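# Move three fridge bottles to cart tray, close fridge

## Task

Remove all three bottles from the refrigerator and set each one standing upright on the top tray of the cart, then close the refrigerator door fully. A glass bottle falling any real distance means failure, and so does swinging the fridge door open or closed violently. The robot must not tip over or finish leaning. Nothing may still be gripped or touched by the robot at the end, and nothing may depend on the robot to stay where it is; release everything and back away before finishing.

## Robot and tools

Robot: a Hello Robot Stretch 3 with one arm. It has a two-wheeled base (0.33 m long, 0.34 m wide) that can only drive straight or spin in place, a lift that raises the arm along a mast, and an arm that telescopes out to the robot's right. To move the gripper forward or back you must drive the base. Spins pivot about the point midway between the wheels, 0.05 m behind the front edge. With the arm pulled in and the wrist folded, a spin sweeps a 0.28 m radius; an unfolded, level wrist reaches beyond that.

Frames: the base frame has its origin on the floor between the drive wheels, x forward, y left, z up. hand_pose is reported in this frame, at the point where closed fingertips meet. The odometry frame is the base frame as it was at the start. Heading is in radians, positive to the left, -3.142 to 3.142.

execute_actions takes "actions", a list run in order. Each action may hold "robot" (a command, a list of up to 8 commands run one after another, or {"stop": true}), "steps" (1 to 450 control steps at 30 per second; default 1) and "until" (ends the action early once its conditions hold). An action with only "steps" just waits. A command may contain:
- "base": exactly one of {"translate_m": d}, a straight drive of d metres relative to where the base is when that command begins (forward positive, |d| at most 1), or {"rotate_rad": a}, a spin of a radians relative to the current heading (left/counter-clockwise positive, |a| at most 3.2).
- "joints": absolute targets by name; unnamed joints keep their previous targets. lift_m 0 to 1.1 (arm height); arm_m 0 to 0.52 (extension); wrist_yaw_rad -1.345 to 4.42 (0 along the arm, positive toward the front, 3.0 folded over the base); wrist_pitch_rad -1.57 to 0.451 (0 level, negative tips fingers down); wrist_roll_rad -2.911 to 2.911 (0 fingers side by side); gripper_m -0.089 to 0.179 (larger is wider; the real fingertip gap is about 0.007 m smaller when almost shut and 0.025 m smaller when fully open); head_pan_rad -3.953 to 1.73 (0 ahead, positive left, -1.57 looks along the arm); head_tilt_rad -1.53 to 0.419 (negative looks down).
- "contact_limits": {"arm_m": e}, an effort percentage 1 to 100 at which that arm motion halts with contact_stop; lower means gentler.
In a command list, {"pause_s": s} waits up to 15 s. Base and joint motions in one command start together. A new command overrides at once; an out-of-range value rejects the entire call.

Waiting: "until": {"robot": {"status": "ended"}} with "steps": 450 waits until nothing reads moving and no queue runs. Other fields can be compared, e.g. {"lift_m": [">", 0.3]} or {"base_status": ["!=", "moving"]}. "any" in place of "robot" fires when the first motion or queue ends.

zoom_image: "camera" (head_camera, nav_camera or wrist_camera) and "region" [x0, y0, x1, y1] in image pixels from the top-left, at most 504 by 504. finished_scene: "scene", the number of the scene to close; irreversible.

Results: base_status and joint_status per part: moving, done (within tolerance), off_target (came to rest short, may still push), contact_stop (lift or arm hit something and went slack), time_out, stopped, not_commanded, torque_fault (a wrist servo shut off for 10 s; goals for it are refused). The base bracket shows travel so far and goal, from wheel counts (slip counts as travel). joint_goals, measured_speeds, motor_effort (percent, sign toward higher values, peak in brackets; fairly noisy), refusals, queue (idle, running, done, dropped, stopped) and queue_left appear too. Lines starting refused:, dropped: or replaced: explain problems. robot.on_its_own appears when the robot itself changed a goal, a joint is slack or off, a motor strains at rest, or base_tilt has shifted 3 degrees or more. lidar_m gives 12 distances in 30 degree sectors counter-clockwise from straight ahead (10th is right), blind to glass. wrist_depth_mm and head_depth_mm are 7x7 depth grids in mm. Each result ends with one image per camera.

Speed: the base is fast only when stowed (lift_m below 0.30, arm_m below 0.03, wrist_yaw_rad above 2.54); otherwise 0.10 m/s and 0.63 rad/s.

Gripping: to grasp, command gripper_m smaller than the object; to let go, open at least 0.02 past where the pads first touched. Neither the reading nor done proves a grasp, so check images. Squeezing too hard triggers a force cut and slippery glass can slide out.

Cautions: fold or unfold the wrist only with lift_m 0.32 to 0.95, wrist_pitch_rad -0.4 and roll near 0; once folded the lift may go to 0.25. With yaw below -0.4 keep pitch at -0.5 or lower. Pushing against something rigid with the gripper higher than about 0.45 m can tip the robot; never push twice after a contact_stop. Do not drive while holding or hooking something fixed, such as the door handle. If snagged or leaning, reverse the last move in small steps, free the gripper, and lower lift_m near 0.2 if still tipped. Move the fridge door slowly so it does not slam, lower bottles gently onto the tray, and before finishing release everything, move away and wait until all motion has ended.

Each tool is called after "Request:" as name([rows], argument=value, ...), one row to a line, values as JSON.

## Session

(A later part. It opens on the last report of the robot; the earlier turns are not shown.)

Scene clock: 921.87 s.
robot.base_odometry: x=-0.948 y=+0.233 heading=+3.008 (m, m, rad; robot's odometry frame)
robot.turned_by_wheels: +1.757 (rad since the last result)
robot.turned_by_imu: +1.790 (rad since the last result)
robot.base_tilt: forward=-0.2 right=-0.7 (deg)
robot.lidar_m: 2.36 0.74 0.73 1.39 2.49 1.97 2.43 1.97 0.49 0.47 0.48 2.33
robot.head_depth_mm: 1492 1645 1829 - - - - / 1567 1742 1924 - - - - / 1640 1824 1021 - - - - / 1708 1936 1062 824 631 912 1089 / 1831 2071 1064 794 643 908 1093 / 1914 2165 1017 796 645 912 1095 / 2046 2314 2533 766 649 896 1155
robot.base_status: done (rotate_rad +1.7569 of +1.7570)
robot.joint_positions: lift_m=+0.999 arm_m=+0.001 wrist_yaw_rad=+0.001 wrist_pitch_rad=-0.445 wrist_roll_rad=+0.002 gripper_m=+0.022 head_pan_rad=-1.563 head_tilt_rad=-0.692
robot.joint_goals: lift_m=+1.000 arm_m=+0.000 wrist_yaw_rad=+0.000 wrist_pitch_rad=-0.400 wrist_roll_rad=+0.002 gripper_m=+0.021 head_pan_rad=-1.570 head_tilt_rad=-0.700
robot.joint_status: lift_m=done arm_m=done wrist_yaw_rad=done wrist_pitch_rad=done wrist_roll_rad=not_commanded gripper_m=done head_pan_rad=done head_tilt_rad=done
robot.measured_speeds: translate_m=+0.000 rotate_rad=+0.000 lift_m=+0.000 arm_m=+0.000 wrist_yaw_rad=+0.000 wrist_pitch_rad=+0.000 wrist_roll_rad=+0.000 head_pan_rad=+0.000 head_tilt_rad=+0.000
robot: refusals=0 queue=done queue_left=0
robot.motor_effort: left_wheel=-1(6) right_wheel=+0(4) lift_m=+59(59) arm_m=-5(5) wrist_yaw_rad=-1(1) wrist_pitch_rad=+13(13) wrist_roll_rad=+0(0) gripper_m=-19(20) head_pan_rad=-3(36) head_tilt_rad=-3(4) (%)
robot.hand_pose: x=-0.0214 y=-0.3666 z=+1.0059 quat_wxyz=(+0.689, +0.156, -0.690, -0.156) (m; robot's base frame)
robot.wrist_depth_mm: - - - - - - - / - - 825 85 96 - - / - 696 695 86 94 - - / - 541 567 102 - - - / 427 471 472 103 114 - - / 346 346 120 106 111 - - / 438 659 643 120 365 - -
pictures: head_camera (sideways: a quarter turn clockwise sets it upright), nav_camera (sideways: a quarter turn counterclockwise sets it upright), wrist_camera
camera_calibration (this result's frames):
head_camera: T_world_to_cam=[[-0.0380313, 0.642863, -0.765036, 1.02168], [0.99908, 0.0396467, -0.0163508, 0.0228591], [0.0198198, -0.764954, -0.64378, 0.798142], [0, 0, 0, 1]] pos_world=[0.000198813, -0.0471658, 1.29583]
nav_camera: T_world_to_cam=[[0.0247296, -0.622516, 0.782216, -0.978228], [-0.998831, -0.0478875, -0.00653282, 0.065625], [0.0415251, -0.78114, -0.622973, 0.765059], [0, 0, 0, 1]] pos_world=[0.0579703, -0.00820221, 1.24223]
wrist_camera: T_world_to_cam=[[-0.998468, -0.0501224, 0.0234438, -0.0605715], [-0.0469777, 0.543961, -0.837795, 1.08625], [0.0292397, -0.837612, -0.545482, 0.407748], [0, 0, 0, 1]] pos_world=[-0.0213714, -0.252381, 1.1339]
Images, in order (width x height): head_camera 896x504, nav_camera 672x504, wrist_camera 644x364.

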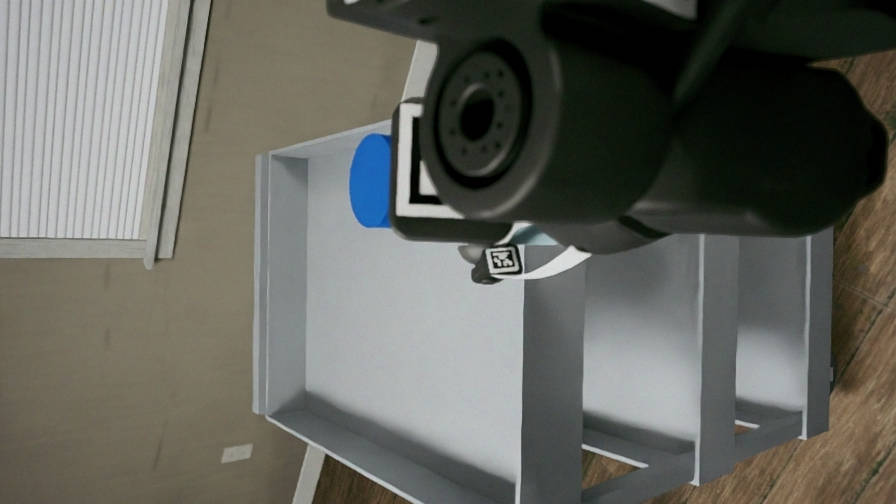

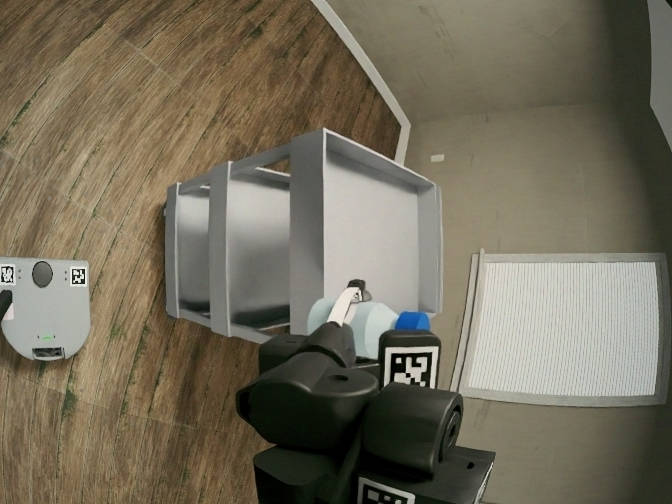

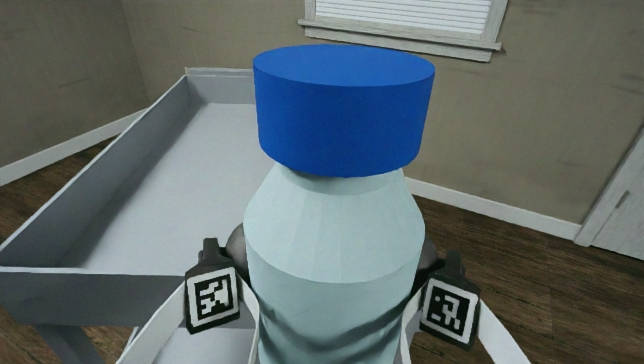

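Request:
execute_actions([
  {"robot":{"base":{"translate_m":0.015},"joints":{"arm_m":0.48},"contact_limits":{"arm_m":25}},"steps":250,"until":{"robot":{"status":"ended"}}},
  {"robot":{"joints":{"lift_m":0.91}},"steps":120,"until":{"robot":{"status":"ended"}}},
])

Scene clock: 982.77 s.
robot.base_odometry: x=-0.963 y=+0.235 heading=+3.008 (m, m, rad; robot's odometry frame)
robot.turned_by_wheels: +0.000 (rad since the last result)
robot.turned_by_imu: +0.001 (rad since the last result)
robot.base_tilt: forward=-0.2 right=-0.7 (deg)
robot.lidar_m: 2.35 0.74 0.72 1.39 2.48 1.98 2.44 1.98 0.49 0.47 0.48 2.31
robot.head_depth_mm: 1491 1643 - 1984 1601 1359 1169 / 1571 1674 1959 768 672 1288 1159 / 1649 1774 976 794 697 890 1094 / 1715 1927 1021 797 639 909 1089 / 1824 2076 1066 796 641 905 1097 / 1904 2174 1047 793 643 907 1095 / 2042 2312 2588 769 644 1275 1157
robot.base_status: done (translate_m +0.0150 of +0.0150)
robot.joint_positions: lift_m=+0.911 arm_m=+0.480 wrist_yaw_rad=+0.001 wrist_pitch_rad=-0.446 wrist_roll_rad=+0.002 gripper_m=+0.022 head_pan_rad=-1.563 head_tilt_rad=-0.692
robot.joint_goals: lift_m=+0.910 arm_m=+0.480 wrist_yaw_rad=+0.000 wrist_pitch_rad=-0.400 wrist_roll_rad=+0.002 gripper_m=+0.021 head_pan_rad=-1.570 head_tilt_rad=-0.700
robot.joint_status: lift_m=done arm_m=done wrist_yaw_rad=done wrist_pitch_rad=done wrist_roll_rad=not_commanded gripper_m=done head_pan_rad=done head_tilt_rad=done
robot.measured_speeds: translate_m=+0.000 rotate_rad=+0.000 lift_m=+0.000 arm_m=+0.000 wrist_yaw_rad=+0.000 wrist_pitch_rad=+0.000 wrist_roll_rad=+0.000 head_pan_rad=+0.000 head_tilt_rad=+0.000
robot: refusals=0 queue=done queue_left=0
robot.motor_effort: left_wheel=-2(5) right_wheel=+0(3) lift_m=+22(59) arm_m=+3(4) wrist_yaw_rad=-1(0) wrist_pitch_rad=+13(13) wrist_roll_rad=+0(0) gripper_m=-19(20) head_pan_rad=-3(3) head_tilt_rad=-4(4) (%)
robot.contact_limits: arm_m 25 (drawing in: default 34, maximum 55; extending or still: default 45, maximum 74)
robot.hand_pose: x=-0.0214 y=-0.8456 z=+0.9170 quat_wxyz=(+0.689, +0.157, -0.690, -0.157) (m; robot's base frame)
robot.wrist_depth_mm: - - - - - 926 866 / - - - 85 96 - 910 / 391 384 390 86 94 - 977 / 390 397 402 102 315 - - / 338 341 343 103 114 - - / 291 291 121 106 111 - - / 252 252 248 119 246 239 -
pictures: head_camera (sideways: a quarter turn clockwise sets it upright), nav_camera (sideways: a quarter turn counterclockwise sets it upright), wrist_camera
camera_calibration (this result's frames):
head_camera: T_world_to_cam=[[-0.0379305, 0.642924, -0.76499, 1.02162], [0.999086, 0.0394905, -0.0163485, 0.0228561], [0.019699, -0.764911, -0.643834, 0.798214], [0, 0, 0, 1]] pos_world=[0.000191382, -0.0471645, 1.29582]
nav_camera: T_world_to_cam=[[0.024632, -0.622576, 0.782172, -0.97817], [-0.998839, -0.0477297, -0.00653568, 0.0656287], [0.0414018, -0.781103, -0.623029, 0.765132], [0, 0, 0, 1]] pos_world=[0.0579689, -0.00820613, 1.24222]
wrist_camera: T_world_to_cam=[[-0.998468, -0.050137, 0.023404, -0.0824713], [-0.0469757, 0.544633, -0.837358, 1.2725], [0.029236, -0.837175, -0.546154, -0.0409192], [0, 0, 0, 1]] pos_world=[-0.0213719, -0.731439, 1.04512]
Images, in order (width x height): head_camera 896x504, nav_camera 672x504, wrist_camera 644x364.

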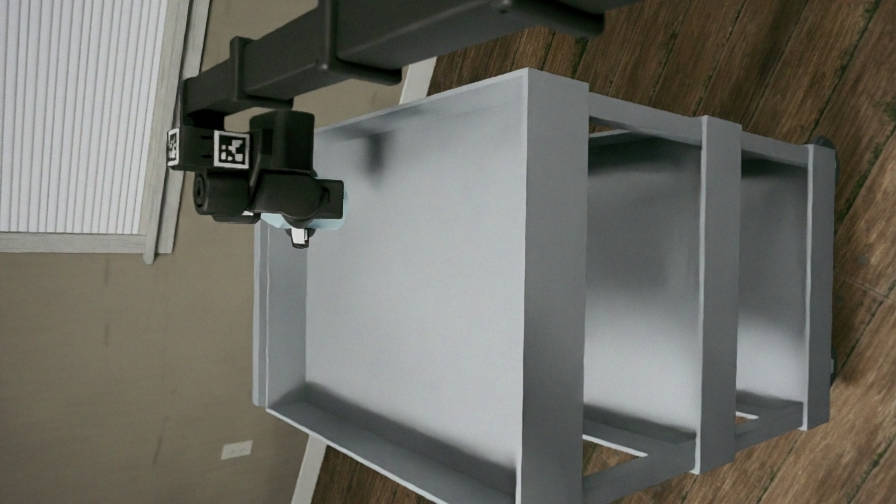

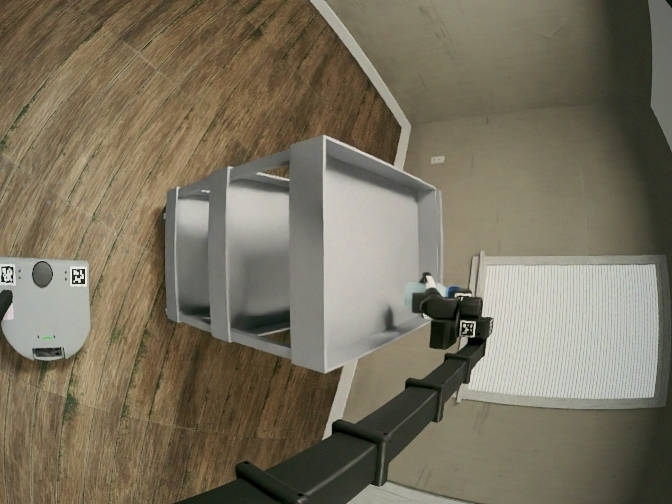

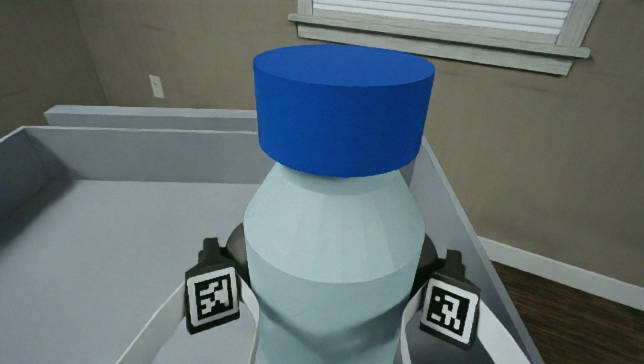

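Request:
execute_actions([
  {"robot":{"joints":{"lift_m":0.862}},"steps":90,"until":{"robot":{"status":"ended"}}},
  {"steps":6},
])

Scene clock: 1019.83 s.
robot.base_odometry: x=-0.963 y=+0.235 heading=+3.008 (m, m, rad; robot's odometry frame)
robot.turned_by_wheels: +0.000 (rad since the last result)
robot.turned_by_imu: +0.000 (rad since the last result)
robot.base_tilt: forward=-0.2 right=-0.7 (deg)
robot.lidar_m: 2.35 0.73 0.72 1.39 2.47 1.98 2.44 1.97 0.49 0.47 0.48 2.32
robot.head_depth_mm: 1498 1640 1814 - - 1332 1165 / 1575 1711 - 750 671 1295 1164 / 1645 1817 - 798 696 889 1097 / 1724 1956 1068 796 640 911 1091 / 1818 2049 1066 796 640 909 1094 / 1922 2183 1043 792 644 910 1093 / 2026 2326 2565 764 647 1266 1166
robot.base_status: done (translate_m +0.0150 of +0.0150)
robot.joint_positions: lift_m=+0.863 arm_m=+0.480 wrist_yaw_rad=+0.001 wrist_pitch_rad=-0.446 wrist_roll_rad=+0.002 gripper_m=+0.022 head_pan_rad=-1.563 head_tilt_rad=-0.692
robot.joint_goals: lift_m=+0.862 arm_m=+0.480 wrist_yaw_rad=+0.000 wrist_pitch_rad=-0.400 wrist_roll_rad=+0.002 gripper_m=+0.021 head_pan_rad=-1.570 head_tilt_rad=-0.700
robot.joint_status: lift_m=done arm_m=done wrist_yaw_rad=done wrist_pitch_rad=done wrist_roll_rad=not_commanded gripper_m=done head_pan_rad=done head_tilt_rad=done
robot.measured_speeds: translate_m=+0.000 rotate_rad=+0.000 lift_m=+0.000 arm_m=+0.000 wrist_yaw_rad=+0.000 wrist_pitch_rad=+0.000 wrist_roll_rad=+0.000 head_pan_rad=+0.000 head_tilt_rad=+0.000
robot: refusals=0 queue=done queue_left=0
robot.motor_effort: left_wheel=-2(2) right_wheel=+0(1) lift_m=+22(22) arm_m=+3(3) wrist_yaw_rad=-1(0) wrist_pitch_rad=+14(13) wrist_roll_rad=+0(0) gripper_m=-19(19) head_pan_rad=-3(3) head_tilt_rad=-3(4) (%)
robot.contact_limits: arm_m 25 (drawing in: default 34, maximum 55; extending or still: default 45, maximum 74)
robot.hand_pose: x=-0.0214 y=-0.8455 z=+0.8690 quat_wxyz=(+0.689, +0.157, -0.690, -0.157) (m; robot's base frame)
robot.wrist_depth_mm: - - - - - 947 882 / 382 383 384 85 96 - 901 / 371 371 376 86 94 - 1000 / 328 336 339 102 286 - - / 272 274 277 103 114 218 - / 232 235 121 106 111 197 - / 203 203 198 119 197 177 158
pictures: head_camera (sideways: a quarter turn clockwise sets it upright), nav_camera (sideways: a quarter turn counterclockwise sets it upright), wrist_camera
camera_calibration (this result's frames):
head_camera: T_world_to_cam=[[-0.0379307, 0.642924, -0.76499, 1.02162], [0.999086, 0.0394908, -0.0163485, 0.0228561], [0.0196992, -0.764911, -0.643834, 0.798214], [0, 0, 0, 1]] pos_world=[0.000191393, -0.0471645, 1.29582]
nav_camera: T_world_to_cam=[[0.0246321, -0.622576, 0.782172, -0.97817], [-0.998839, -0.04773, -0.00653568, 0.0656287], [0.041402, -0.781102, -0.623029, 0.765132], [0, 0, 0, 1]] pos_world=[0.0579689, -0.00820612, 1.24222]
wrist_camera: T_world_to_cam=[[-0.998468, -0.0501429, 0.0233908, -0.0813385], [-0.0469757, 0.544857, -0.837212, 1.23231], [0.0292356, -0.837029, -0.546378, -0.0668173], [0, 0, 0, 1]] pos_world=[-0.0213719, -0.731438, 0.997098]
Images, in order (width x height): head_camera 896x504, nav_camera 672x504, wrist_camera 644x364.

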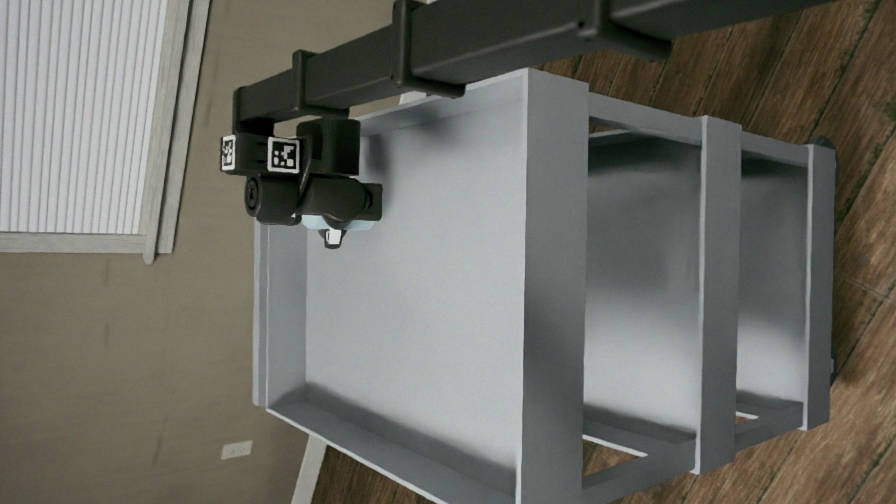

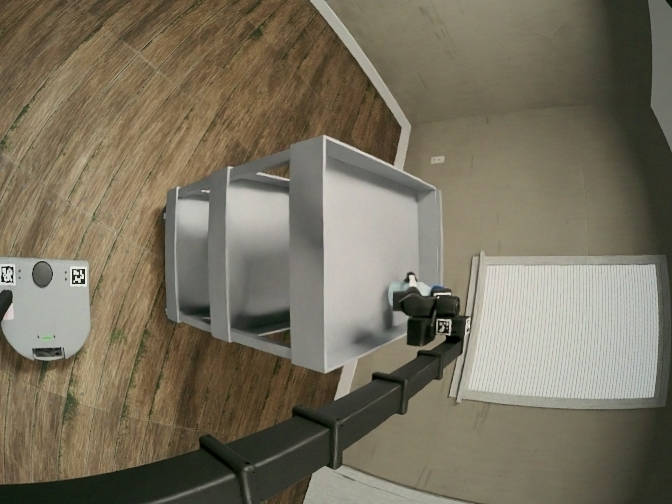

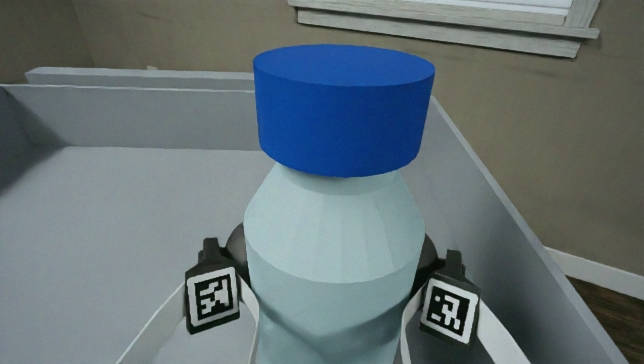

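Request:
execute_actions([
  {"robot":{"joints":{"lift_m":0.848}},"steps":60,"until":{"robot":{"status":"ended"}}},
  {"steps":6},
])

Scene clock: 1031.70 s.
robot.base_odometry: x=-0.963 y=+0.235 heading=+3.008 (m, m, rad; robot's odometry frame)
robot.turned_by_wheels: +0.000 (rad since the last result)
robot.turned_by_imu: +0.000 (rad since the last result)
robot.base_tilt: forward=-0.2 right=-0.7 (deg)
robot.lidar_m: 2.35 0.74 0.72 1.39 2.48 1.98 2.43 1.98 0.49 0.47 0.48 2.32
robot.head_depth_mm: 1502 1649 1831 - - 1309 1164 / 1575 1713 - 747 669 1296 1161 / 1643 1830 - 796 695 884 1103 / 1720 1941 1068 797 638 911 1098 / 1816 2078 1065 799 642 908 1096 / 1910 2183 1049 793 644 906 1089 / 2029 2360 2534 767 646 1265 1161
robot.base_status: done (translate_m +0.0150 of +0.0150)
robot.joint_positions: lift_m=+0.849 arm_m=+0.480 wrist_yaw_rad=+0.001 wrist_pitch_rad=-0.446 wrist_roll_rad=+0.002 gripper_m=+0.022 head_pan_rad=-1.563 head_tilt_rad=-0.692
robot.joint_goals: lift_m=+0.848 arm_m=+0.480 wrist_yaw_rad=+0.000 wrist_pitch_rad=-0.400 wrist_roll_rad=+0.002 gripper_m=+0.021 head_pan_rad=-1.570 head_tilt_rad=-0.700
robot.joint_status: lift_m=done arm_m=done wrist_yaw_rad=done wrist_pitch_rad=done wrist_roll_rad=not_commanded gripper_m=done head_pan_rad=done head_tilt_rad=done
robot.measured_speeds: translate_m=+0.000 rotate_rad=+0.000 lift_m=+0.000 arm_m=+0.000 wrist_yaw_rad=+0.000 wrist_pitch_rad=+0.000 wrist_roll_rad=+0.000 head_pan_rad=+0.000 head_tilt_rad=+0.000
robot: refusals=0 queue=done queue_left=0
robot.motor_effort: left_wheel=-2(2) right_wheel=+0(0) lift_m=+22(23) arm_m=+4(3) wrist_yaw_rad=-1(1) wrist_pitch_rad=+14(13) wrist_roll_rad=+0(0) gripper_m=-19(19) head_pan_rad=-3(3) head_tilt_rad=-3(4) (%)
robot.contact_limits: arm_m 25 (drawing in: default 34, maximum 55; extending or still: default 45, maximum 74)
robot.hand_pose: x=-0.0214 y=-0.8455 z=+0.8549 quat_wxyz=(+0.689, +0.157, -0.690, -0.157) (m; robot's base frame)
robot.wrist_depth_mm: - - - - - 949 857 / 351 353 349 85 96 - 912 / 367 368 368 86 93 - 959 / 307 310 314 102 285 260 - / 254 256 257 103 114 204 - / 216 218 121 106 111 196 159 / 188 189 186 120 184 177 137
pictures: head_camera (sideways: a quarter turn clockwise sets it upright), nav_camera (sideways: a quarter turn counterclockwise sets it upright), wrist_camera
camera_calibration (this result's frames):
head_camera: T_world_to_cam=[[-0.0379305, 0.642924, -0.76499, 1.02162], [0.999086, 0.0394905, -0.0163485, 0.0228561], [0.019699, -0.764911, -0.643834, 0.798214], [0, 0, 0, 1]] pos_world=[0.000191382, -0.0471645, 1.29582]
nav_camera: T_world_to_cam=[[0.024632, -0.622576, 0.782172, -0.97817], [-0.998839, -0.0477297, -0.00653568, 0.0656287], [0.0414018, -0.781102, -0.623029, 0.765132], [0, 0, 0, 1]] pos_world=[0.0579689, -0.00820613, 1.24222]
wrist_camera: T_world_to_cam=[[-0.998468, -0.0501463, 0.0233831, -0.0810054], [-0.0469756, 0.544984, -0.837129, 1.22058], [0.0292355, -0.836945, -0.546505, -0.0742937], [0, 0, 0, 1]] pos_world=[-0.0213719, -0.731437, 0.983073]
Images, in order (width x height): head_camera 896x504, nav_camera 672x504, wrist_camera 644x364.

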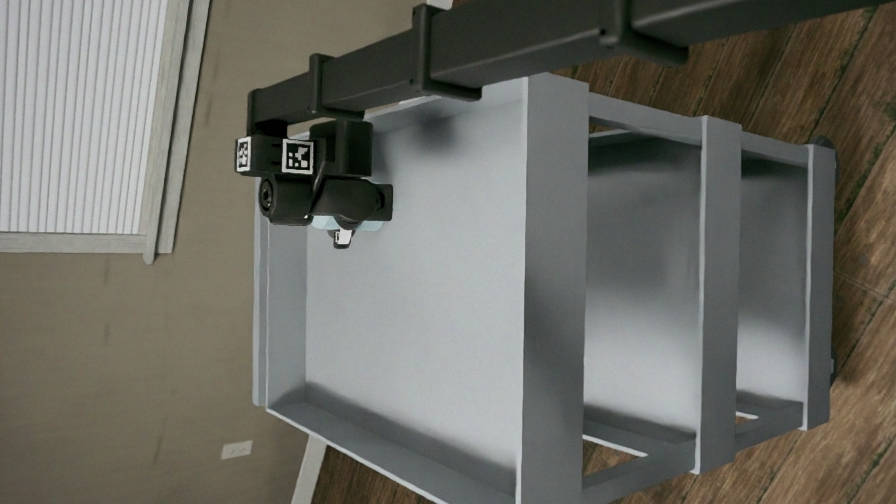

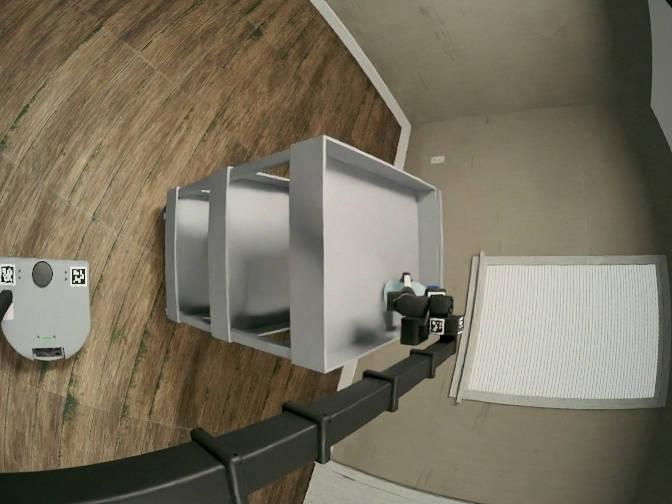

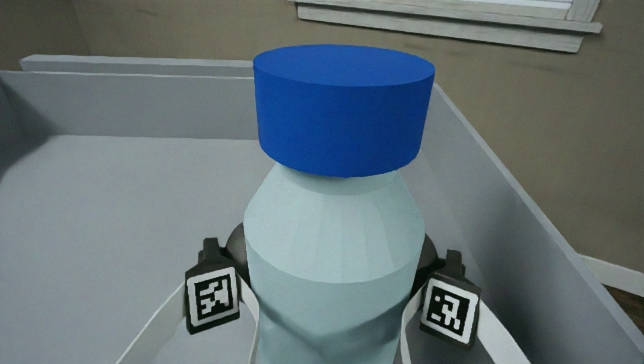

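Request:
execute_actions([
  {"robot":{"joints":{"lift_m":0.841}},"steps":60,"until":{"robot":{"status":"ended"}}},
  {"steps":6},
])

Scene clock: 1037.50 s.
robot.base_odometry: x=-0.963 y=+0.235 heading=+3.008 (m, m, rad; robot's odometry frame)
robot.turned_by_wheels: +0.000 (rad since the last result)
robot.turned_by_imu: +0.000 (rad since the last result)
robot.base_tilt: forward=-0.2 right=-0.7 (deg)
robot.lidar_m: 2.34 0.74 0.72 1.39 2.48 1.98 2.43 1.98 0.49 0.47 0.48 2.32
robot.head_depth_mm: 1500 1649 1826 - - 1328 1167 / 1565 1730 - 759 677 1297 1166 / 1646 1828 - 793 695 887 1095 / 1723 1927 1062 795 638 906 1099 / 1835 2054 1063 792 640 910 1097 / 1916 2191 1043 795 642 910 1098 / 2050 2336 2594 766 646 1266 1159
robot.base_status: done (translate_m +0.0150 of +0.0150)
robot.joint_positions: lift_m=+0.842 arm_m=+0.480 wrist_yaw_rad=+0.001 wrist_pitch_rad=-0.446 wrist_roll_rad=+0.002 gripper_m=+0.022 head_pan_rad=-1.563 head_tilt_rad=-0.692
robot.joint_goals: lift_m=+0.841 arm_m=+0.480 wrist_yaw_rad=+0.000 wrist_pitch_rad=-0.400 wrist_roll_rad=+0.002 gripper_m=+0.021 head_pan_rad=-1.570 head_tilt_rad=-0.700
robot.joint_status: lift_m=done arm_m=done wrist_yaw_rad=done wrist_pitch_rad=done wrist_roll_rad=not_commanded gripper_m=done head_pan_rad=done head_tilt_rad=done
robot.measured_speeds: translate_m=+0.000 rotate_rad=+0.000 lift_m=+0.000 arm_m=+0.000 wrist_yaw_rad=+0.000 wrist_pitch_rad=+0.000 wrist_roll_rad=+0.000 head_pan_rad=+0.000 head_tilt_rad=+0.000
robot: refusals=0 queue=done queue_left=0
robot.motor_effort: left_wheel=-2(2) right_wheel=+0(1) lift_m=+21(22) arm_m=+3(3) wrist_yaw_rad=+0(1) wrist_pitch_rad=+14(14) wrist_roll_rad=+0(0) gripper_m=-19(19) head_pan_rad=-3(3) head_tilt_rad=-4(4) (%)
robot.contact_limits: arm_m 25 (drawing in: default 34, maximum 55; extending or still: default 45, maximum 74)
robot.hand_pose: x=-0.0214 y=-0.8455 z=+0.8479 quat_wxyz=(+0.689, +0.157, -0.690, -0.157) (m; robot's base frame)
robot.wrist_depth_mm: - - - - - 942 850 / 347 350 348 85 96 - 936 / 360 358 362 86 94 - 974 / 296 300 302 102 285 239 - / 244 245 247 103 114 204 - / 208 209 121 106 111 196 151 / 181 182 179 120 178 177 136
pictures: head_camera (sideways: a quarter turn clockwise sets it upright), nav_camera (sideways: a quarter turn counterclockwise sets it upright), wrist_camera
camera_calibration (this result's frames):
head_camera: T_world_to_cam=[[-0.0379306, 0.642924, -0.76499, 1.02162], [0.999086, 0.0394907, -0.0163485, 0.0228561], [0.0196991, -0.764911, -0.643834, 0.798214], [0, 0, 0, 1]] pos_world=[0.000191388, -0.0471645, 1.29582]
nav_camera: T_world_to_cam=[[0.024632, -0.622576, 0.782172, -0.97817], [-0.998839, -0.0477298, -0.00653568, 0.0656287], [0.0414019, -0.781102, -0.623029, 0.765132], [0, 0, 0, 1]] pos_world=[0.0579689, -0.00820612, 1.24222]
wrist_camera: T_world_to_cam=[[-0.998468, -0.0501476, 0.0233808, -0.0808405], [-0.0469758, 0.545025, -0.837103, 1.21473], [0.0292356, -0.836919, -0.546546, -0.0780567], [0, 0, 0, 1]] pos_world=[-0.0213719, -0.731437, 0.97608]
Images, in order (width x height): head_camera 896x504, nav_camera 672x504, wrist_camera 644x364.

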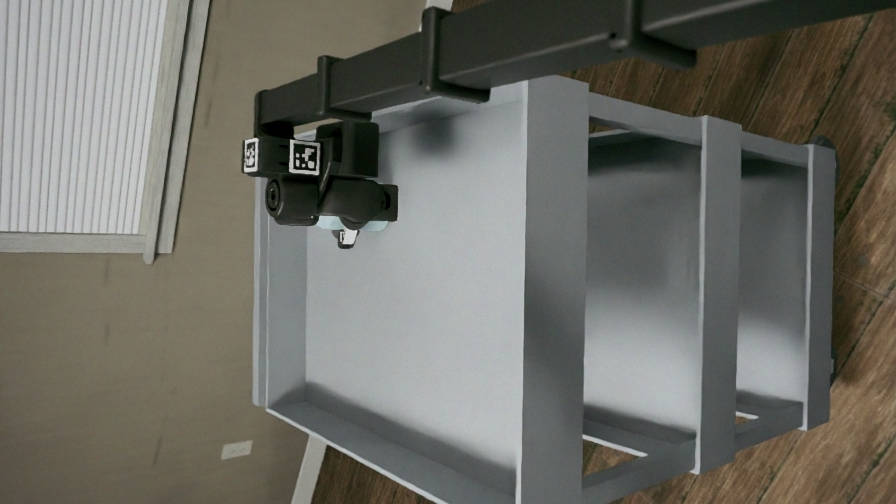

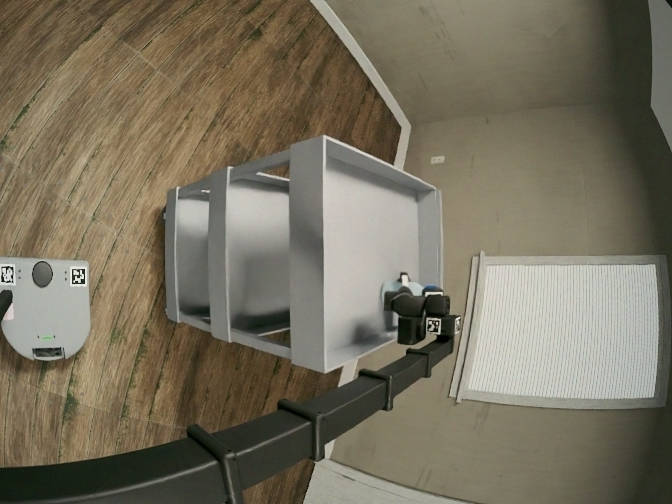

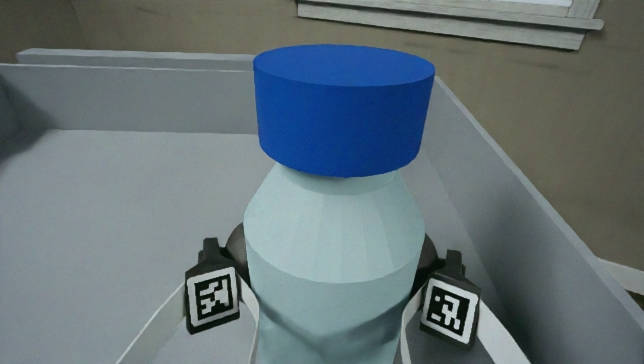

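Request:
execute_actions([
  {"robot":{"joints":{"lift_m":0.835}},"steps":60,"until":{"robot":{"status":"ended"}}},
  {"steps":6},
])

Scene clock: 1045.13 s.
robot.base_odometry: x=-0.963 y=+0.235 heading=+3.008 (m, m, rad; robot's odometry frame)
robot.turned_by_wheels: +0.000 (rad since the last result)
robot.turned_by_imu: +0.000 (rad since the last result)
robot.base_tilt: forward=-0.2 right=-0.7 (deg)
robot.lidar_m: 2.35 0.74 0.72 1.39 2.47 1.98 2.44 1.97 0.49 0.47 0.48 2.31
robot.head_depth_mm: 1505 1646 1854 1989 - - 1160 / 1572 1728 - 750 682 1298 1160 / 1653 1832 - 796 695 887 1097 / 1728 1938 1068 796 640 913 1091 / 1835 2055 1064 794 640 905 1095 / 1922 2187 1049 796 644 912 1097 / 2057 2333 2578 766 648 1258 1152
robot.base_status: done (translate_m +0.0150 of +0.0150)
robot.joint_positions: lift_m=+0.836 arm_m=+0.480 wrist_yaw_rad=+0.001 wrist_pitch_rad=-0.441 wrist_roll_rad=+0.002 gripper_m=+0.022 head_pan_rad=-1.563 head_tilt_rad=-0.692
robot.joint_goals: lift_m=+0.835 arm_m=+0.480 wrist_yaw_rad=+0.000 wrist_pitch_rad=-0.400 wrist_roll_rad=+0.002 gripper_m=+0.021 head_pan_rad=-1.570 head_tilt_rad=-0.700
robot.joint_status: lift_m=done arm_m=done wrist_yaw_rad=done wrist_pitch_rad=done wrist_roll_rad=not_commanded gripper_m=done head_pan_rad=done head_tilt_rad=done
robot.measured_speeds: translate_m=+0.000 rotate_rad=+0.000 lift_m=+0.000 arm_m=+0.000 wrist_yaw_rad=+0.000 wrist_pitch_rad=+0.000 wrist_roll_rad=+0.000 head_pan_rad=+0.000 head_tilt_rad=+0.000
robot: refusals=0 queue=done queue_left=0
robot.motor_effort: left_wheel=-2(2) right_wheel=+1(0) lift_m=+19(22) arm_m=+3(3) wrist_yaw_rad=-1(0) wrist_pitch_rad=+12(13) wrist_roll_rad=+0(0) gripper_m=-19(19) head_pan_rad=-3(3) head_tilt_rad=-4(4) (%)
robot.contact_limits: arm_m 25 (drawing in: default 34, maximum 55; extending or still: default 45, maximum 74)
robot.hand_pose: x=-0.0214 y=-0.8462 z=+0.8431 quat_wxyz=(+0.690, +0.155, -0.690, -0.155) (m; robot's base frame)
robot.wrist_depth_mm: - - - - - 928 852 / 347 345 339 84 96 - 916 / 360 359 359 86 93 - 985 / 289 293 296 102 281 221 - / 240 240 242 103 114 205 - / 202 204 120 105 111 199 144 / 177 178 174 119 172 177 137
pictures: head_camera (sideways: a quarter turn clockwise sets it upright), nav_camera (sideways: a quarter turn counterclockwise sets it upright), wrist_camera
camera_calibration (this result's frames):
head_camera: T_world_to_cam=[[-0.0379307, 0.642925, -0.764989, 1.02162], [0.999086, 0.0394908, -0.0163485, 0.022856], [0.0196992, -0.76491, -0.643835, 0.798215], [0, 0, 0, 1]] pos_world=[0.000191393, -0.0471645, 1.29582]
nav_camera: T_world_to_cam=[[0.0246321, -0.622577, 0.782171, -0.978169], [-0.998839, -0.04773, -0.00653574, 0.0656288], [0.041402, -0.781102, -0.62303, 0.765134], [0, 0, 0, 1]] pos_world=[0.0579689, -0.00820603, 1.24222]
wrist_camera: T_world_to_cam=[[-0.998468, -0.0500305, 0.0236264, -0.0808683], [-0.0469726, 0.540853, -0.839805, 1.2098], [0.0292374, -0.839628, -0.542374, -0.0870518], [0, 0, 0, 1]] pos_world=[-0.0213719, -0.731459, 0.970689]
Images, in order (width x height): head_camera 896x504, nav_camera 672x504, wrist_camera 644x364.

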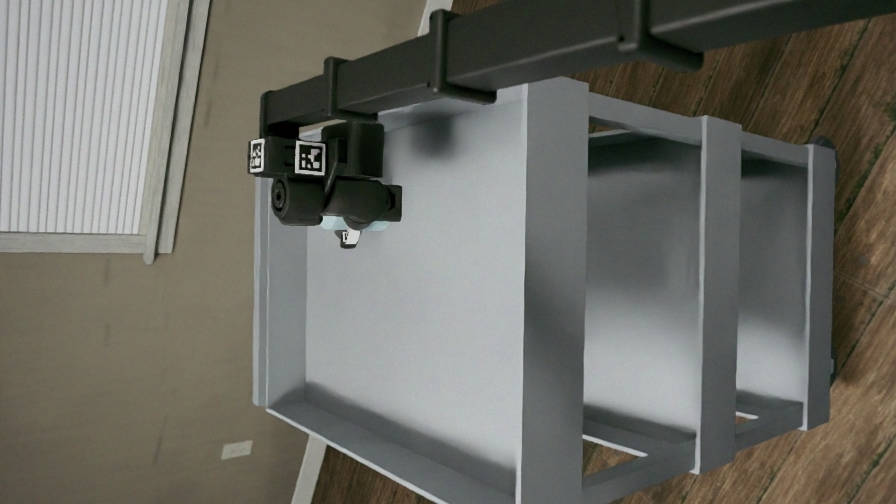

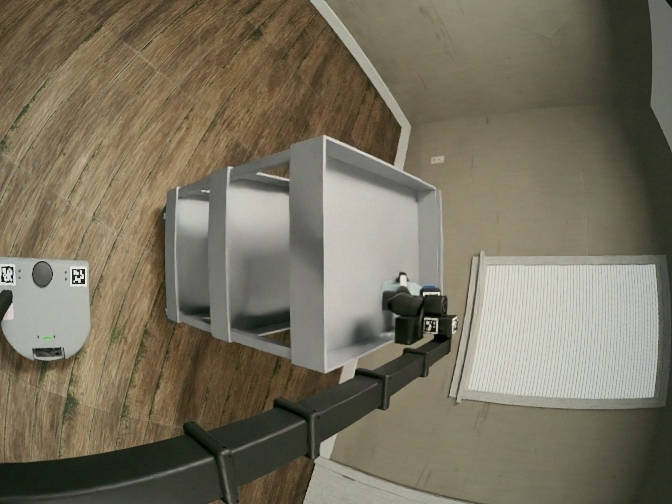

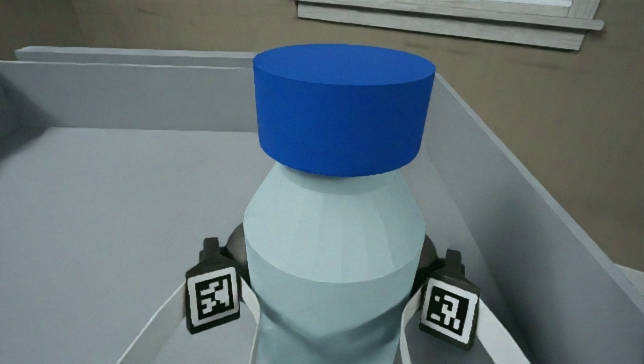

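Request:
execute_actions([
  {"robot":{"joints":{"lift_m":0.83}},"steps":60,"until":{"robot":{"status":"ended"}}},
  {"steps":6},
])

Scene clock: 1056.13 s.
robot.base_odometry: x=-0.963 y=+0.235 heading=+3.008 (m, m, rad; robot's odometry frame)
robot.turned_by_wheels: +0.000 (rad since the last result)
robot.turned_by_imu: +0.000 (rad since the last result)
robot.base_tilt: forward=-0.2 right=-0.7 (deg)
robot.lidar_m: 2.35 0.74 0.72 1.39 2.48 1.98 2.44 1.97 0.49 0.47 0.48 2.31
robot.head_depth_mm: 1508 1646 1827 1981 - - 1142 / 1562 1746 - 748 688 1283 1164 / 1636 1847 - 797 694 885 1094 / 1714 1945 1067 793 639 911 1096 / 1826 2046 1068 794 642 908 1095 / 1920 2210 1049 795 643 909 1092 / 2046 2338 2558 766 648 1266 1160
robot.base_status: done (translate_m +0.0150 of +0.0150)
robot.joint_positions: lift_m=+0.831 arm_m=+0.480 wrist_yaw_rad=+0.001 wrist_pitch_rad=-0.426 wrist_roll_rad=+0.002 gripper_m=+0.022 head_pan_rad=-1.563 head_tilt_rad=-0.692
robot.joint_goals: lift_m=+0.830 arm_m=+0.480 wrist_yaw_rad=+0.000 wrist_pitch_rad=-0.400 wrist_roll_rad=+0.002 gripper_m=+0.021 head_pan_rad=-1.570 head_tilt_rad=-0.700
robot.joint_status: lift_m=done arm_m=done wrist_yaw_rad=done wrist_pitch_rad=done wrist_roll_rad=not_commanded gripper_m=done head_pan_rad=done head_tilt_rad=done
robot.measured_speeds: translate_m=+0.000 rotate_rad=+0.000 lift_m=+0.000 arm_m=+0.000 wrist_yaw_rad=+0.000 wrist_pitch_rad=+0.000 wrist_roll_rad=+0.000 head_pan_rad=+0.000 head_tilt_rad=+0.000
robot: refusals=0 queue=done queue_left=0
robot.motor_effort: left_wheel=-2(2) right_wheel=+0(0) lift_m=+18(20) arm_m=+3(3) wrist_yaw_rad=-1(1) wrist_pitch_rad=+8(12) wrist_roll_rad=+0(0) gripper_m=-19(19) head_pan_rad=-3(3) head_tilt_rad=-3(3) (%)
robot.contact_limits: arm_m 25 (drawing in: default 34, maximum 55; extending or still: default 45, maximum 74)
robot.hand_pose: x=-0.0214 y=-0.8481 z=+0.8416 quat_wxyz=(+0.691, +0.150, -0.691, -0.150) (m; robot's base frame)
robot.wrist_depth_mm: - - - - - 946 862 / 344 353 345 84 95 - 924 / 356 358 360 85 92 - 956 / 289 294 297 100 282 220 - / 237 241 238 102 113 203 - / 202 204 119 105 110 198 143 / 175 176 172 118 171 177 136
pictures: head_camera (sideways: a quarter turn clockwise sets it upright), nav_camera (sideways: a quarter turn counterclockwise sets it upright), wrist_camera
camera_calibration (this result's frames):
head_camera: T_world_to_cam=[[-0.0379306, 0.642925, -0.764989, 1.02162], [0.999086, 0.0394907, -0.0163485, 0.022856], [0.0196991, -0.76491, -0.643835, 0.798215], [0, 0, 0, 1]] pos_world=[0.000191388, -0.0471645, 1.29582]
nav_camera: T_world_to_cam=[[0.024632, -0.622577, 0.782171, -0.978169], [-0.998839, -0.0477298, -0.00653574, 0.0656288], [0.0414019, -0.781102, -0.62303, 0.765134], [0, 0, 0, 1]] pos_world=[0.0579689, -0.00820603, 1.24222]
wrist_camera: T_world_to_cam=[[-0.998468, -0.0496705, 0.0243692, -0.081247], [-0.046965, 0.528095, -0.847886, 1.20552], [0.0292457, -0.847731, -0.529619, -0.107154], [0, 0, 0, 1]] pos_world=[-0.0213716, -0.731502, 0.967371]
Images, in order (width x height): head_camera 896x504, nav_camera 672x504, wrist_camera 644x364.

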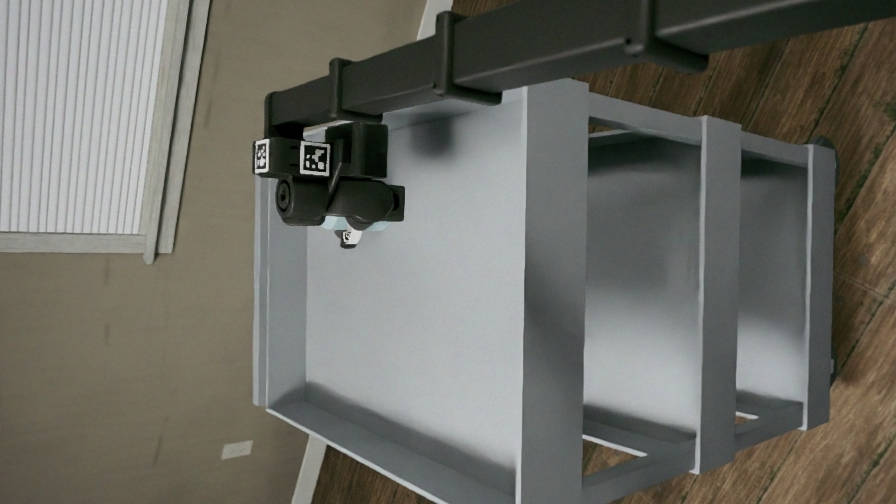

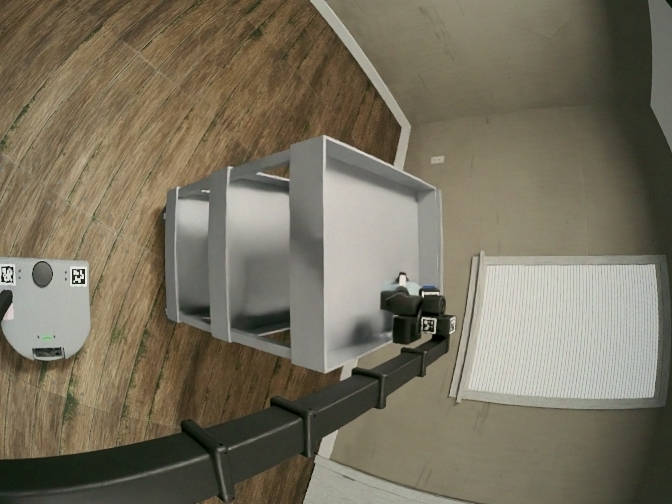

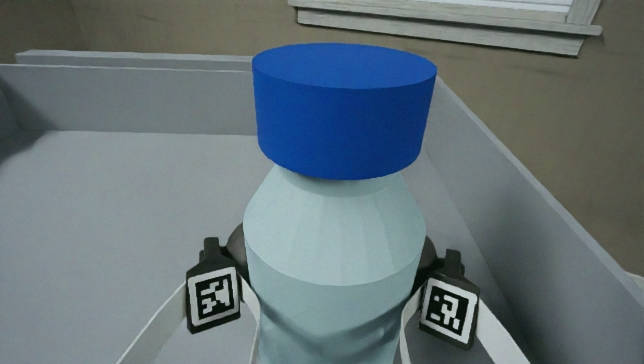

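Request:
execute_actions([
  {"robot":{"joints":{"gripper_m":0.115}},"steps":90,"until":{"robot":{"status":"ended"}}},
  {"steps":8},
])

Scene clock: 1063.63 s.
robot.base_odometry: x=-0.963 y=+0.235 heading=+3.008 (m, m, rad; robot's odometry frame)
robot.turned_by_wheels: +0.000 (rad since the last result)
robot.turned_by_imu: +0.000 (rad since the last result)
robot.base_tilt: forward=-0.2 right=-0.7 (deg)
robot.lidar_m: 2.34 0.73 0.72 1.39 2.48 1.98 2.43 1.97 0.49 0.47 0.48 2.31
robot.head_depth_mm: 1504 1644 1853 1977 - - 1146 / 1563 1728 - 750 685 1295 1163 / 1651 1836 - 797 694 889 1097 / 1719 1937 1071 794 640 911 1097 / 1831 2056 1059 793 641 912 1100 / 1934 2165 1048 794 643 905 1095 / 2033 2335 2605 764 645 1267 1157
robot.base_status: done (translate_m +0.0150 of +0.0150)
robot.joint_positions: lift_m=+0.831 arm_m=+0.480 wrist_yaw_rad=+0.000 wrist_pitch_rad=-0.415 wrist_roll_rad=+0.002 gripper_m=+0.115 head_pan_rad=-1.563 head_tilt_rad=-0.692
robot.joint_goals: lift_m=+0.830 arm_m=+0.480 wrist_yaw_rad=+0.000 wrist_pitch_rad=-0.400 wrist_roll_rad=+0.002 gripper_m=+0.115 head_pan_rad=-1.570 head_tilt_rad=-0.700
robot.joint_status: lift_m=done arm_m=done wrist_yaw_rad=done wrist_pitch_rad=done wrist_roll_rad=not_commanded gripper_m=done head_pan_rad=done head_tilt_rad=done
robot.measured_speeds: translate_m=+0.000 rotate_rad=+0.000 lift_m=+0.000 arm_m=+0.000 wrist_yaw_rad=+0.000 wrist_pitch_rad=+0.000 wrist_roll_rad=+0.000 head_pan_rad=+0.000 head_tilt_rad=+0.000
robot: refusals=0 queue=done queue_left=0
robot.motor_effort: left_wheel=-1(3) right_wheel=+0(1) lift_m=+18(18) arm_m=+3(3) wrist_yaw_rad=+0(0) wrist_pitch_rad=+4(8) wrist_roll_rad=+0(0) gripper_m=+0(79) head_pan_rad=-3(3) head_tilt_rad=-3(4) (%)
robot.contact_limits: arm_m 25 (drawing in: default 34, maximum 55; extending or still: default 45, maximum 74)
robot.hand_pose: x=-0.0214 y=-0.8496 z=+0.8441 quat_wxyz=(+0.691, +0.146, -0.692, -0.146) (m; robot's base frame)
robot.wrist_depth_mm: - - - - - 924 858 / 346 349 345 95 107 - 921 / 363 363 357 82 89 - 956 / 297 300 305 90 283 221 - / 244 244 128 102 117 203 - / 205 209 195 103 118 178 143 / 182 174 175 116 178 174 136
pictures: head_camera (sideways: a quarter turn clockwise sets it upright), nav_camera (sideways: a quarter turn counterclockwise sets it upright), wrist_camera
camera_calibration (this result's frames):
head_camera: T_world_to_cam=[[-0.0379308, 0.642925, -0.764989, 1.02162], [0.999086, 0.039491, -0.0163485, 0.022856], [0.0196994, -0.76491, -0.643835, 0.798215], [0, 0, 0, 1]] pos_world=[0.000191405, -0.0471645, 1.29582]
nav_camera: T_world_to_cam=[[0.0246323, -0.622577, 0.782171, -0.978169], [-0.998839, -0.0477302, -0.00653574, 0.0656288], [0.0414022, -0.781102, -0.62303, 0.765133], [0, 0, 0, 1]] pos_world=[0.0579689, -0.00820602, 1.24222]
wrist_camera: T_world_to_cam=[[-0.998485, -0.0490519, 0.0249322, -0.0814065], [-0.0467849, 0.518311, -0.853911, 1.20524], [0.0289633, -0.853784, -0.519821, -0.120449], [0, 0, 0, 1]] pos_world=[-0.0214074, -0.731522, 0.968589]
Images, in order (width x height): head_camera 896x504, nav_camera 672x504, wrist_camera 644x364.

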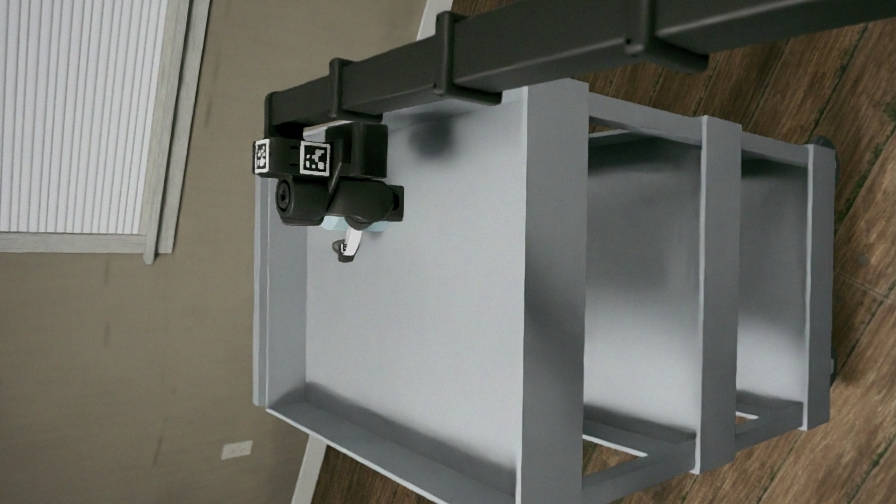

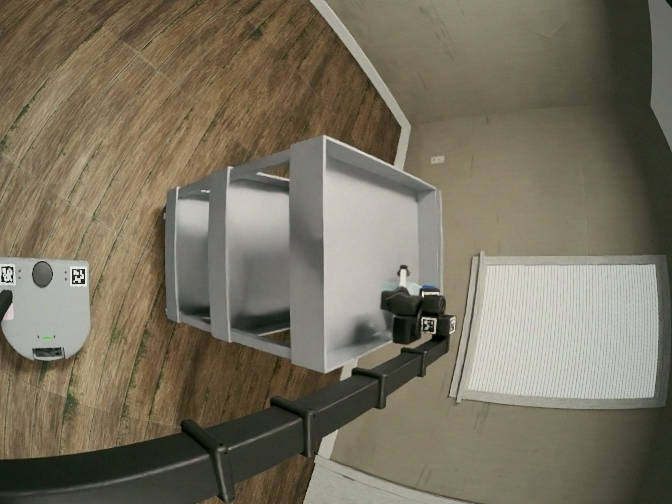

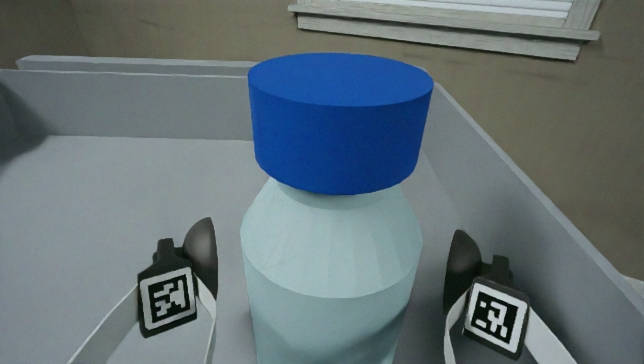

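Request:
execute_actions([
  {"robot":[{"joints":{"arm_m":0.41}},{"joints":{"lift_m":0.94}},{"joints":{"arm_m":0.0}},{"base":{"rotate_rad":-1.757}},{"base":{"translate_m":-0.81},"joints":{"lift_m":0.58,"gripper_m":0.16}},{"base":{"rotate_rad":-1.865},"joints":{"head_pan_rad":-1.57,"head_tilt_rad":-0.75}}],"steps":150,"until":{"robot":{"queue_left":["<=",3]}}},
])

Scene clock: 1124.47 s.
robot.base_odometry: x=-0.963 y=+0.235 heading=+3.008 (m, m, rad; robot's odometry frame)
robot.turned_by_wheels: +0.000 (rad since the last result)
robot.turned_by_imu: +0.000 (rad since the last result)
robot.base_tilt: forward=-0.2 right=-0.7 (deg)
robot.lidar_m: 2.35 0.73 0.72 1.39 2.48 1.99 2.43 1.98 0.49 0.47 0.48 2.32
robot.head_depth_mm: 1502 1624 - 1974 1636 1354 1159 / 1561 1677 1949 768 670 1294 1159 / 1646 1771 953 794 696 889 1093 / 1722 1925 1009 796 640 910 1089 / 1821 2047 1064 795 642 910 1089 / 1927 2181 1050 793 645 910 1096 / 2050 2326 2586 766 645 1269 1164
robot.base_status: done (translate_m +0.0150 of +0.0150)
robot.joint_positions: lift_m=+0.939 arm_m=+0.410 wrist_yaw_rad=+0.000 wrist_pitch_rad=-0.415 wrist_roll_rad=+0.002 gripper_m=+0.115 head_pan_rad=-1.563 head_tilt_rad=-0.692
robot.joint_goals: lift_m=+0.940 arm_m=+0.410 wrist_yaw_rad=+0.000 wrist_pitch_rad=-0.400 wrist_roll_rad=+0.002 gripper_m=+0.115 head_pan_rad=-1.570 head_tilt_rad=-0.700
robot.joint_status: lift_m=done arm_m=done wrist_yaw_rad=done wrist_pitch_rad=done wrist_roll_rad=not_commanded gripper_m=done head_pan_rad=done head_tilt_rad=done
robot.measured_speeds: translate_m=+0.000 rotate_rad=+0.000 lift_m=+0.000 arm_m=+0.000 wrist_yaw_rad=+0.000 wrist_pitch_rad=+0.000 wrist_roll_rad=+0.000 head_pan_rad=+0.000 head_tilt_rad=+0.000
robot: refusals=0 queue=running queue_left=3
robot.motor_effort: left_wheel=-2(2) right_wheel=+0(1) lift_m=+56(57) arm_m=-4(6) wrist_yaw_rad=+0(1) wrist_pitch_rad=+4(4) wrist_roll_rad=+0(0) gripper_m=+0(0) head_pan_rad=-3(3) head_tilt_rad=-4(4) (%)
robot.hand_pose: x=-0.0214 y=-0.7800 z=+0.9528 quat_wxyz=(+0.691, +0.146, -0.692, -0.146) (m; robot's base frame)
robot.wrist_depth_mm: - - - - - - 904 / - - - - - - 959 / - 483 496 490 - - - / 423 471 475 473 477 - - / 386 401 406 210 401 - - / 335 344 338 222 340 - - / 289 284 293 241 299 258 -
pictures: head_camera (sideways: a quarter turn clockwise sets it upright), nav_camera (sideways: a quarter turn counterclockwise sets it upright), wrist_camera
camera_calibration (this result's frames):
head_camera: T_world_to_cam=[[-0.0379307, 0.642925, -0.764989, 1.02162], [0.999086, 0.0394908, -0.0163485, 0.022856], [0.0196992, -0.76491, -0.643835, 0.798215], [0, 0, 0, 1]] pos_world=[0.000191393, -0.0471645, 1.29582]
nav_camera: T_world_to_cam=[[0.0246321, -0.622577, 0.782171, -0.978169], [-0.998839, -0.04773, -0.00653574, 0.0656288], [0.041402, -0.781102, -0.62303, 0.765133], [0, 0, 0, 1]] pos_world=[0.0579689, -0.00820603, 1.24222]
wrist_camera: T_world_to_cam=[[-0.998485, -0.0490523, 0.024932, -0.080705], [-0.0467851, 0.518316, -0.853909, 1.26199], [0.0289635, -0.853781, -0.519825, -0.00458873], [0, 0, 0, 1]] pos_world=[-0.0214073, -0.661988, 1.07725]
Images, in order (width x height): head_camera 896x504, nav_camera 672x504, wrist_camera 644x364.

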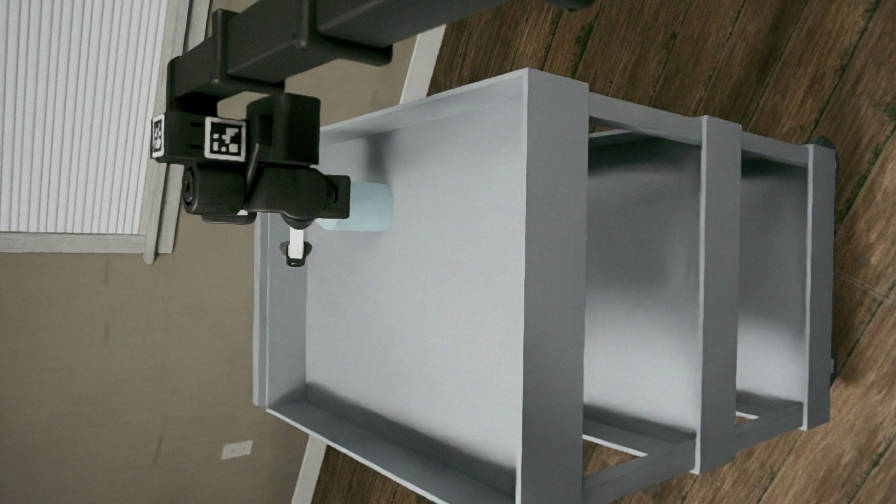

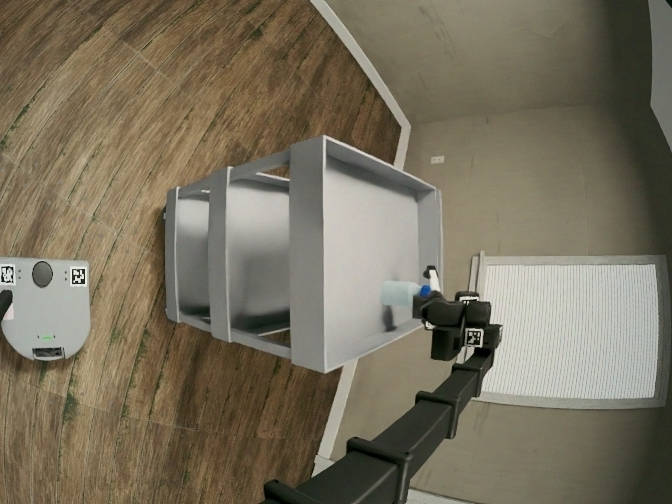

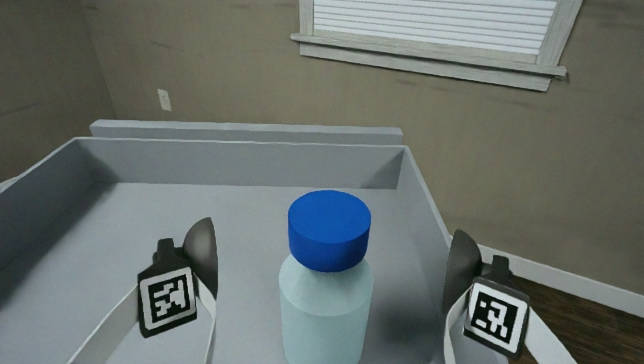

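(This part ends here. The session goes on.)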